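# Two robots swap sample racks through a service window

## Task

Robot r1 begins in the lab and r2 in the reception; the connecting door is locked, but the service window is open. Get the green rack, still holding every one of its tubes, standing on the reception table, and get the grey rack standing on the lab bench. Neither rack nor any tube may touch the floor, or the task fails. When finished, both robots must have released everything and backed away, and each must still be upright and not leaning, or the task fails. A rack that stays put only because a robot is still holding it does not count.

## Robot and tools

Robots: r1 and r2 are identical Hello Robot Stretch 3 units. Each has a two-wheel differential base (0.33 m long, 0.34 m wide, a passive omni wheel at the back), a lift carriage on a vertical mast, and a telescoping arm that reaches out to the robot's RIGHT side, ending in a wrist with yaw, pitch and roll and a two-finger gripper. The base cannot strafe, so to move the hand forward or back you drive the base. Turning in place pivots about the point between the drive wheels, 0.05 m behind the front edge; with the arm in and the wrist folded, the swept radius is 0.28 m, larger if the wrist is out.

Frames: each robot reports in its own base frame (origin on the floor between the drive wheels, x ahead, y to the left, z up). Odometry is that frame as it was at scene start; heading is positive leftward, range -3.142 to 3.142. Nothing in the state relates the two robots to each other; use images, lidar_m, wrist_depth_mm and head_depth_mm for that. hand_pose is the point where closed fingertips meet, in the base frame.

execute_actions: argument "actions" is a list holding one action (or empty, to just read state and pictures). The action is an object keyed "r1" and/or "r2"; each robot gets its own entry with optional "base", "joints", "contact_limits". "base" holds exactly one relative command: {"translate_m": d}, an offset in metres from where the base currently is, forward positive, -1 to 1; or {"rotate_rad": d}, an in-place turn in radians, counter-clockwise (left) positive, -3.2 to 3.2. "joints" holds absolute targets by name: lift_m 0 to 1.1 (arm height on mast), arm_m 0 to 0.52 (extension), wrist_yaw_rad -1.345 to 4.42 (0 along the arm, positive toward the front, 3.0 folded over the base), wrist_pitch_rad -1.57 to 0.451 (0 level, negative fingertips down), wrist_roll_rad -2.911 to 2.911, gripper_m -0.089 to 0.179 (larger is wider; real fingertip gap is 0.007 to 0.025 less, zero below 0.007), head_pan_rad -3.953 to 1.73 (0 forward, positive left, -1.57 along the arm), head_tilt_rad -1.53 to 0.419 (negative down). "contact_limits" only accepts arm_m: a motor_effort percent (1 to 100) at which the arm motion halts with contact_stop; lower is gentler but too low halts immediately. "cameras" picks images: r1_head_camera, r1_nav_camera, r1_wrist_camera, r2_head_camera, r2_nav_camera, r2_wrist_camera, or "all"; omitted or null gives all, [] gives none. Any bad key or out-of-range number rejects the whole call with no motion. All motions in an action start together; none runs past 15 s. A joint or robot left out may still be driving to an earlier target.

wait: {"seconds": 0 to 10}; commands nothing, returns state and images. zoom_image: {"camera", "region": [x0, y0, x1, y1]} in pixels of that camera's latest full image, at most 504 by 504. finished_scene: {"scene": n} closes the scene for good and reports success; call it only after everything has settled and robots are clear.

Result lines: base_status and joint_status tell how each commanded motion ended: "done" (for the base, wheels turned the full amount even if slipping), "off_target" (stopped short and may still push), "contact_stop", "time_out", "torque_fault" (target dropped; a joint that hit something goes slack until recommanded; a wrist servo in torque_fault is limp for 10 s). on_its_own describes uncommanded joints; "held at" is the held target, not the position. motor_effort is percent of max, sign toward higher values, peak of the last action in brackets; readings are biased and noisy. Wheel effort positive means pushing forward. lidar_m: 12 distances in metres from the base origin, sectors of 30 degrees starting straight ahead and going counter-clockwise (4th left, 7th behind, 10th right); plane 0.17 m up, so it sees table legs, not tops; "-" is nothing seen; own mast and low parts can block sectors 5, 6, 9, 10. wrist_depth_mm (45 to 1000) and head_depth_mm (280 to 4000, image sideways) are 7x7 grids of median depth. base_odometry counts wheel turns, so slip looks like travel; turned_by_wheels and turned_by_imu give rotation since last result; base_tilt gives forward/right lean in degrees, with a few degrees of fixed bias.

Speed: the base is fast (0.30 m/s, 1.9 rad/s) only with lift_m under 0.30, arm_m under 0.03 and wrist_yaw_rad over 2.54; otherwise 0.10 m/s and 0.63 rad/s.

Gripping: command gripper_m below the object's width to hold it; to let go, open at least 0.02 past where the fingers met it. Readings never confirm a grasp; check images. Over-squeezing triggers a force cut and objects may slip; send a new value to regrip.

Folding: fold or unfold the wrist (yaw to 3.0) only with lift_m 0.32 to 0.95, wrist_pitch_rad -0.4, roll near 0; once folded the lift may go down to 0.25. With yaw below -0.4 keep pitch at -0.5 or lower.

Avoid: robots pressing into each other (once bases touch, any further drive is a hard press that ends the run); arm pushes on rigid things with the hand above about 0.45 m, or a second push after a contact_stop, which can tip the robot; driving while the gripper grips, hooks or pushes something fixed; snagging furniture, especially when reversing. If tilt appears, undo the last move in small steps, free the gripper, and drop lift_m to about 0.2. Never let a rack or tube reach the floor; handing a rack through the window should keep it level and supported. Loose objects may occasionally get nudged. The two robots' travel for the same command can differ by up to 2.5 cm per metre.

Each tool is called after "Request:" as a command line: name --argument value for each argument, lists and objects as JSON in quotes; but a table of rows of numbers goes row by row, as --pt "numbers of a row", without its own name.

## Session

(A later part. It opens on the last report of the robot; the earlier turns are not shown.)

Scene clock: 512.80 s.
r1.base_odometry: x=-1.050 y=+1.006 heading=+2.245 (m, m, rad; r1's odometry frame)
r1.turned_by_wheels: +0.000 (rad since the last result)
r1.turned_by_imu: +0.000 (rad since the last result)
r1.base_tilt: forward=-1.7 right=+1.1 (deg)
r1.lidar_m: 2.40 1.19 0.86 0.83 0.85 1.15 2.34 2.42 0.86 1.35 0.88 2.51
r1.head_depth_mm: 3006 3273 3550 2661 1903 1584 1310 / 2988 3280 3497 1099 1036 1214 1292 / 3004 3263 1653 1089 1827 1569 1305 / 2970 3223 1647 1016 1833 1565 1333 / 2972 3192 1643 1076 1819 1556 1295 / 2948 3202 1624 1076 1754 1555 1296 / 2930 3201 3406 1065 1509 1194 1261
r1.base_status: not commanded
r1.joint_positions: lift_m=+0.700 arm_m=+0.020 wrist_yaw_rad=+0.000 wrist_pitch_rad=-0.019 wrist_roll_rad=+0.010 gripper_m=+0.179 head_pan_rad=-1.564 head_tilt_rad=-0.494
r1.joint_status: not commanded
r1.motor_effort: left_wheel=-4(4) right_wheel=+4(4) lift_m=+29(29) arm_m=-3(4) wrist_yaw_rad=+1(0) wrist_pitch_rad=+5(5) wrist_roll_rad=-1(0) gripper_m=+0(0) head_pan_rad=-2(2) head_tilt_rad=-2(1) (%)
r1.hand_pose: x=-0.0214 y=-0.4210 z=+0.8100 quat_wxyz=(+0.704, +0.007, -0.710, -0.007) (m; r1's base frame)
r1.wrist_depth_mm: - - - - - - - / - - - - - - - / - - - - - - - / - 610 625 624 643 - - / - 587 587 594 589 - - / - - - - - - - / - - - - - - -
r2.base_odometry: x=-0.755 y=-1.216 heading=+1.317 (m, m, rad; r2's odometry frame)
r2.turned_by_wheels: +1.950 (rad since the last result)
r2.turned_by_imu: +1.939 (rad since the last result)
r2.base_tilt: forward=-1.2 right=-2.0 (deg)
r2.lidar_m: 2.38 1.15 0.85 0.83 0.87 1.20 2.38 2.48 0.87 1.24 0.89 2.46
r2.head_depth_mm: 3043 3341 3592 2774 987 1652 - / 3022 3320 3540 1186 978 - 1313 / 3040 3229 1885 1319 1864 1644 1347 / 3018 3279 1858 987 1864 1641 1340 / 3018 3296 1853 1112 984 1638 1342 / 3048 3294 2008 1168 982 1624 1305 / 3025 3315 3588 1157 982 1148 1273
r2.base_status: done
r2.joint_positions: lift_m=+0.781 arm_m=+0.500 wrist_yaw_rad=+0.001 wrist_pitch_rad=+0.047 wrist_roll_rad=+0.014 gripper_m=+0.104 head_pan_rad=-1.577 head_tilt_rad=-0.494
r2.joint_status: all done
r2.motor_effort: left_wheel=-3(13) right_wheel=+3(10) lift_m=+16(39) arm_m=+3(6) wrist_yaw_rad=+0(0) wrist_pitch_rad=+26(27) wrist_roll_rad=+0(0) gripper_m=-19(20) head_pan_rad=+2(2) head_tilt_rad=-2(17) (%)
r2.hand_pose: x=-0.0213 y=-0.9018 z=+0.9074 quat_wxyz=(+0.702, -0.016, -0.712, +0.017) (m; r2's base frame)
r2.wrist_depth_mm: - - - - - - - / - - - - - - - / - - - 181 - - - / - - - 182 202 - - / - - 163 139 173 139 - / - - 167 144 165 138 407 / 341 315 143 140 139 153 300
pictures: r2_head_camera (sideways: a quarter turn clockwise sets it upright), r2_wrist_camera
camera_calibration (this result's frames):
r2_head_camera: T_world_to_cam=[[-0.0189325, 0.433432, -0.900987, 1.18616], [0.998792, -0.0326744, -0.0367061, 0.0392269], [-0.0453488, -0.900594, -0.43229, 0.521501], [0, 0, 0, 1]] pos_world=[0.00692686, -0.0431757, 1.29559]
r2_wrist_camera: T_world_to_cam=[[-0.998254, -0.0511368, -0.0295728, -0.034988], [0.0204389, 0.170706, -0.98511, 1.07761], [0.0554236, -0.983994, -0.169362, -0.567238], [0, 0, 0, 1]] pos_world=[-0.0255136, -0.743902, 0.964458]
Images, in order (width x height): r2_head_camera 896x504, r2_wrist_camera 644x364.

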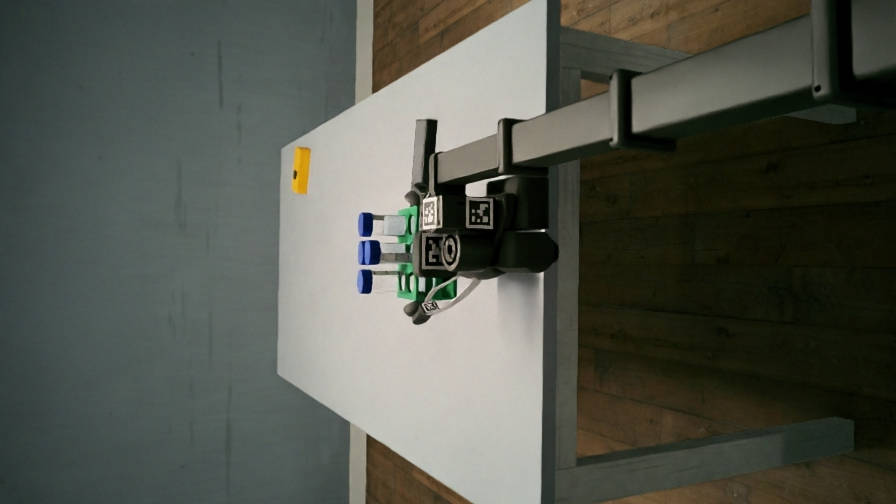

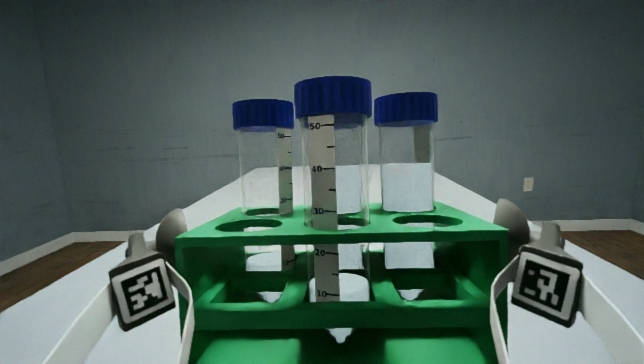

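Request:
execute_actions --actions '[{"r2": {"joints": {"lift_m": 0.70, "wrist_pitch_rad": 0.0}}}]' --cameras '["r2_wrist_camera"]'

Scene clock: 518.03 s.
r1.base_odometry: x=-1.050 y=+1.006 heading=+2.245 (m, m, rad; r1's odometry frame)
r1.turned_by_wheels: +0.000 (rad since the last result)
r1.turned_by_imu: -0.001 (rad since the last result)
r1.base_tilt: forward=-1.6 right=+1.0 (deg)
r1.lidar_m: 2.40 1.19 0.86 0.82 0.86 1.15 2.35 2.42 0.86 1.35 0.88 2.50
r1.head_depth_mm: 3016 3255 3505 2686 1905 1573 1310 / 2977 3252 3491 1095 1038 1214 1297 / 3004 3234 1661 1094 1832 1568 1307 / 2963 3266 1650 1014 1820 1559 1334 / 2929 3186 1633 1077 1826 1557 1298 / 2938 3197 1622 1076 1761 1548 1287 / 2915 3181 3392 1070 1510 1196 1259
r1.base_status: not commanded
r1.joint_positions: lift_m=+0.700 arm_m=+0.020 wrist_yaw_rad=+0.000 wrist_pitch_rad=-0.019 wrist_roll_rad=+0.010 gripper_m=+0.179 head_pan_rad=-1.564 head_tilt_rad=-0.494
r1.joint_status: not commanded
r1.motor_effort: left_wheel=-4(4) right_wheel=+4(4) lift_m=+29(29) arm_m=-4(3) wrist_yaw_rad=+0(0) wrist_pitch_rad=+5(5) wrist_roll_rad=+0(0) gripper_m=+0(0) head_pan_rad=-2(2) head_tilt_rad=-2(2) (%)
r1.hand_pose: x=-0.0214 y=-0.4210 z=+0.8100 quat_wxyz=(+0.704, +0.007, -0.710, -0.007) (m; r1's base frame)
r1.wrist_depth_mm: - - - - - - - / - - - - - - - / - - - - - - - / - 608 627 613 646 - - / - 585 580 583 587 - - / - - - - - - - / - - - - - - -
r2.base_odometry: x=-0.755 y=-1.216 heading=+1.317 (m, m, rad; r2's odometry frame)
r2.turned_by_wheels: +0.000 (rad since the last result)
r2.turned_by_imu: -0.001 (rad since the last result)
r2.base_tilt: forward=-1.3 right=-2.1 (deg)
r2.lidar_m: 2.37 1.15 0.86 0.83 0.87 1.21 2.38 2.48 0.88 1.24 0.89 2.46
r2.head_depth_mm: 3027 3286 3568 2739 985 1599 1372 / 3047 3299 3511 1190 983 1126 - / 3005 3321 1876 1221 - 1636 1351 / 3014 3291 1863 1089 1866 1633 1345 / 3050 3231 1858 1172 984 1631 1340 / 3007 3278 2013 1166 982 1628 1304 / 2949 3283 3523 1159 980 1148 1268
r2.base_status: not commanded
r2.joint_positions: lift_m=+0.701 arm_m=+0.500 wrist_yaw_rad=+0.001 wrist_pitch_rad=-0.026 wrist_roll_rad=+0.014 gripper_m=+0.104 head_pan_rad=-1.577 head_tilt_rad=-0.494
r2.joint_status: all done
r2.motor_effort: left_wheel=-3(3) right_wheel=+4(4) lift_m=+14(14) arm_m=+3(3) wrist_yaw_rad=-2(1) wrist_pitch_rad=+13(27) wrist_roll_rad=+0(0) gripper_m=-20(20) head_pan_rad=+2(2) head_tilt_rad=-2(2) (%)
r2.hand_pose: x=-0.0213 y=-0.9002 z=+0.8086 quat_wxyz=(+0.702, +0.010, -0.712, -0.009) (m; r2's base frame)
r2.wrist_depth_mm: - - - - - - - / - - - 131 - - - / - - - 176 866 - - / - 527 498 177 173 396 413 / 321 312 153 135 158 133 269 / 227 - 168 143 166 136 203 / 184 166 148 146 143 153 156
pictures: r2_wrist_camera
camera_calibration (this result's frames):
r2_wrist_camera: T_world_to_cam=[[-0.99826, -0.0487385, -0.0331901, -0.0327684], [0.0204093, 0.24249, -0.969939, 1.03244], [0.0553217, -0.968929, -0.241074, -0.510864], [0, 0, 0, 1]] pos_world=[-0.025521, -0.746944, 0.87716]
Images, in order (width x height): r2_wrist_camera 644x364.

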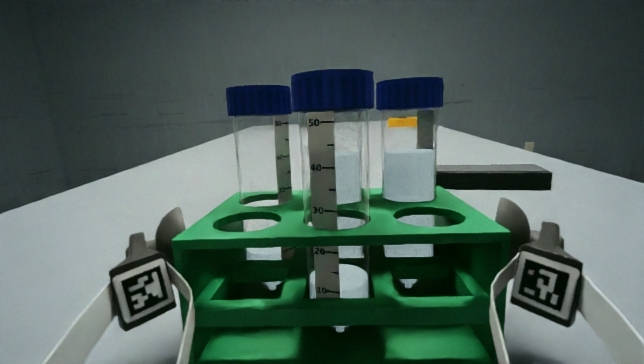

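The rack is now resting level on the table. Release and withdraw.

Request:
execute_actions --actions '[{"r2": {"joints": {"gripper_m": 0.179, "lift_m": 0.697}}}]' --cameras '[]'

Request:
execute_actions --actions '[{"r2": {"joints": {"arm_m": 0.2}}}]' --cameras '["r1_head_camera", "r2_head_camera"]'

Scene clock: 525.43 s.
r1.base_odometry: x=-1.050 y=+1.006 heading=+2.245 (m, m, rad; r1's odometry frame)
r1.turned_by_wheels: +0.000 (rad since the last result)
r1.turned_by_imu: +0.000 (rad since the last result)
r1.base_tilt: forward=-1.6 right=+1.1 (deg)
r1.lidar_m: 2.41 1.19 0.86 0.83 0.85 1.15 2.34 2.43 0.86 1.35 0.88 2.50
r1.head_depth_mm: 2992 3285 3521 2653 1915 1584 1315 / 2975 3276 3505 1094 1037 1218 1290 / 2998 3259 1661 1092 1833 1563 1304 / 2975 3252 1655 1015 1817 1557 1331 / 2972 3239 1631 1080 1823 1552 1295 / 2929 3199 1625 1077 1753 1551 1290 / 2938 3197 3355 1071 1506 1198 1260
r1.base_status: not commanded
r1.joint_positions: lift_m=+0.700 arm_m=+0.020 wrist_yaw_rad=+0.000 wrist_pitch_rad=-0.019 wrist_roll_rad=+0.010 gripper_m=+0.179 head_pan_rad=-1.564 head_tilt_rad=-0.494
r1.joint_status: not commanded
r1.motor_effort: left_wheel=-4(4) right_wheel=+4(4) lift_m=+29(29) arm_m=-4(3) wrist_yaw_rad=+0(0) wrist_pitch_rad=+5(5) wrist_roll_rad=+0(0) gripper_m=+0(0) head_pan_rad=-2(2) head_tilt_rad=-2(2) (%)
r1.hand_pose: x=-0.0214 y=-0.4210 z=+0.8100 quat_wxyz=(+0.704, +0.007, -0.710, -0.007) (m; r1's base frame)
r1.wrist_depth_mm: - - - - - - - / - - - - - - - / - - - - - - - / - 607 634 615 652 - - / - 595 586 595 605 - - / - - - - - - - / - - - - - - -
r2.base_odometry: x=-0.755 y=-1.216 heading=+1.317 (m, m, rad; r2's odometry frame)
r2.turned_by_wheels: +0.000 (rad since the last result)
r2.turned_by_imu: -0.001 (rad since the last result)
r2.base_tilt: forward=-1.2 right=-2.1 (deg)
r2.lidar_m: 2.38 1.15 0.86 0.83 0.87 1.20 2.38 2.49 0.88 1.24 0.89 2.46
r2.head_depth_mm: 3104 3300 3599 2737 988 1595 1367 / 3044 3310 3490 1189 986 1131 - / 3069 3259 1877 1219 - 1638 1352 / 3013 3297 1864 1082 1866 1643 1349 / 2980 3271 1844 1167 981 1635 1345 / 3033 3288 2016 1168 980 1627 1312 / 3007 3235 3551 1160 984 1155 1269
r2.base_status: not commanded
r2.joint_positions: lift_m=+0.698 arm_m=+0.500 wrist_yaw_rad=+0.001 wrist_pitch_rad=-0.023 wrist_roll_rad=+0.014 gripper_m=+0.179 head_pan_rad=-1.577 head_tilt_rad=-0.494
r2.joint_status: all done
r2.motor_effort: left_wheel=-3(3) right_wheel=+3(4) lift_m=+14(14) arm_m=+4(3) wrist_yaw_rad=-2(1) wrist_pitch_rad=+12(14) wrist_roll_rad=+0(0) gripper_m=+0(82) head_pan_rad=+2(2) head_tilt_rad=-3(4) (%)
r2.hand_pose: x=-0.0213 y=-0.9003 z=+0.8063 quat_wxyz=(+0.702, +0.009, -0.712, -0.008) (m; r2's base frame)
r2.wrist_depth_mm: - - - - - - - / - - - 125 - - - / - - - 172 864 - - / - 522 493 174 171 392 409 / 316 330 152 137 155 199 280 / 223 205 166 146 167 145 - / 164 168 144 143 141 145 150
pictures: none
No camera images: the call's "cameras" was empty. Leave "cameras" out to get every camera's image.

Scene clock: 528.87 s.
r1.base_odometry: x=-1.050 y=+1.006 heading=+2.245 (m, m, rad; r1's odometry frame)
r1.turned_by_wheels: +0.000 (rad since the last result)
r1.turned_by_imu: +0.000 (rad since the last result)
r1.base_tilt: forward=-1.6 right=+1.1 (deg)
r1.lidar_m: 2.40 1.19 0.86 0.83 0.85 1.15 2.34 2.43 0.86 1.35 0.88 2.50
r1.head_depth_mm: 2981 3263 3553 2647 1913 1578 1314 / 2987 3266 3475 1096 1038 1209 1291 / 2974 3260 1656 1089 1833 1565 1306 / 2977 3226 1649 1015 1829 1561 1331 / 2947 3211 1632 1079 1814 1563 1298 / 2951 3196 1620 1077 1757 1554 1289 / 2936 3189 3366 1070 1514 1200 1261
r1.base_status: not commanded
r1.joint_positions: lift_m=+0.700 arm_m=+0.020 wrist_yaw_rad=+0.000 wrist_pitch_rad=-0.019 wrist_roll_rad=+0.010 gripper_m=+0.179 head_pan_rad=-1.564 head_tilt_rad=-0.494
r1.joint_status: not commanded
r1.motor_effort: left_wheel=-3(4) right_wheel=+4(4) lift_m=+29(29) arm_m=-4(3) wrist_yaw_rad=+0(1) wrist_pitch_rad=+5(5) wrist_roll_rad=+0(0) gripper_m=+0(0) head_pan_rad=-2(2) head_tilt_rad=-2(3) (%)
r1.hand_pose: x=-0.0214 y=-0.4210 z=+0.8100 quat_wxyz=(+0.704, +0.007, -0.710, -0.007) (m; r1's base frame)
r1.wrist_depth_mm: - - - - - - - / - - - - - - - / - - - - - - - / - 614 630 616 639 - - / - 591 582 591 609 - - / - - - - - - - / - - - - - - -
r2.base_odometry: x=-0.755 y=-1.216 heading=+1.317 (m, m, rad; r2's odometry frame)
r2.turned_by_wheels: +0.000 (rad since the last result)
r2.turned_by_imu: -0.001 (rad since the last result)
r2.base_tilt: forward=-1.2 right=-2.1 (deg)
r2.lidar_m: 2.38 1.15 0.86 0.83 0.86 1.21 2.38 2.48 0.88 1.24 0.89 2.46
r2.head_depth_mm: 3010 3308 3552 2740 984 1601 1357 / 2996 3295 3489 1186 987 1415 - / 3025 3283 1895 1179 982 1696 - / 3023 3279 1870 994 982 1808 - / 3010 3266 1852 1166 985 1637 1342 / 3013 3258 2019 1165 983 1629 1310 / 3034 3258 3520 1160 982 1150 1269
r2.base_status: not commanded
r2.joint_positions: lift_m=+0.698 arm_m=+0.200 wrist_yaw_rad=+0.001 wrist_pitch_rad=-0.022 wrist_roll_rad=+0.014 gripper_m=+0.179 head_pan_rad=-1.577 head_tilt_rad=-0.494
r2.joint_status: all done
r2.motor_effort: left_wheel=-3(3) right_wheel=+4(3) lift_m=+13(14) arm_m=-3(3) wrist_yaw_rad=-1(0) wrist_pitch_rad=+11(12) wrist_roll_rad=+0(0) gripper_m=+0(0) head_pan_rad=+2(2) head_tilt_rad=-2(2) (%)
r2.hand_pose: x=-0.0213 y=-0.6009 z=+0.8066 quat_wxyz=(+0.702, +0.008, -0.712, -0.008) (m; r2's base frame)
r2.wrist_depth_mm: - - - - - - - / - - - - - - - / - - - - - - - / - 530 501 432 447 429 415 / 433 392 419 408 402 399 391 / - - - - - - - / - - - - - - 436
pictures: r1_head_camera (sideways: a quarter turn clockwise sets it upright), r2_head_camera (sideways: a quarter turn clockwise sets it upright)
camera_calibration (this result's frames):
r1_head_camera: T_world_to_cam=[[-0.00104258, 0.478961, -0.877835, 1.16472], [0.998654, -0.0450207, -0.0257501, 0.0331148], [-0.051854, -0.876681, -0.47827, 0.579127], [0, 0, 0, 1]] pos_world=[-0.00182581, -0.0486555, 1.30026]
r2_head_camera: T_world_to_cam=[[-0.0189322, 0.433475, -0.900967, 1.18613], [0.998792, -0.0326728, -0.0367074, 0.0392285], [-0.0453488, -0.900573, -0.432332, 0.521556], [0, 0, 0, 1]] pos_world=[0.00692686, -0.0431754, 1.29559]
Images, in order (width x height): r1_head_camera 896x504, r2_head_camera 896x504.

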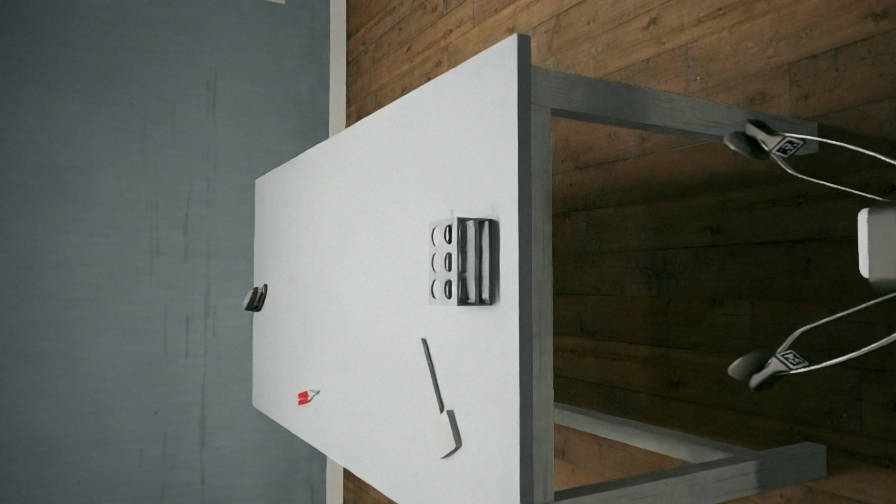

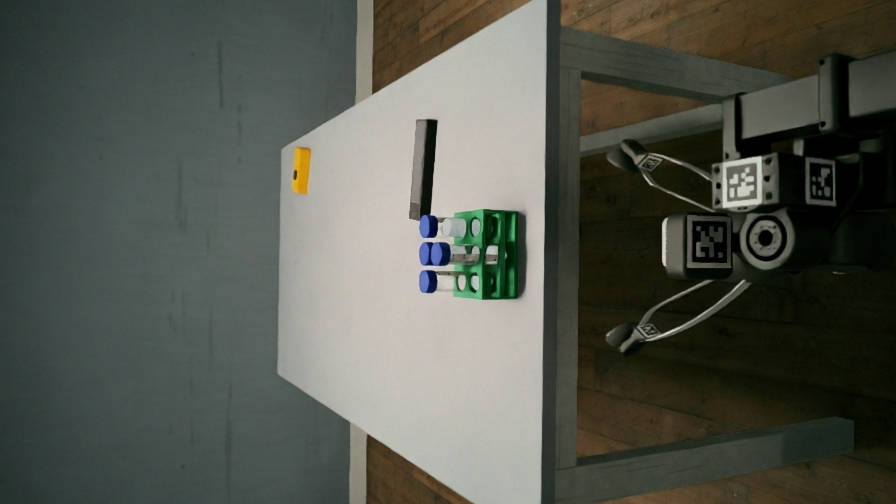

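Both racks are standing where they should be, and all four tubes are still in the green one. Both robots have let go and moved clear.

Request:
finished_scene --scene 2

The scene is finished: the task was done.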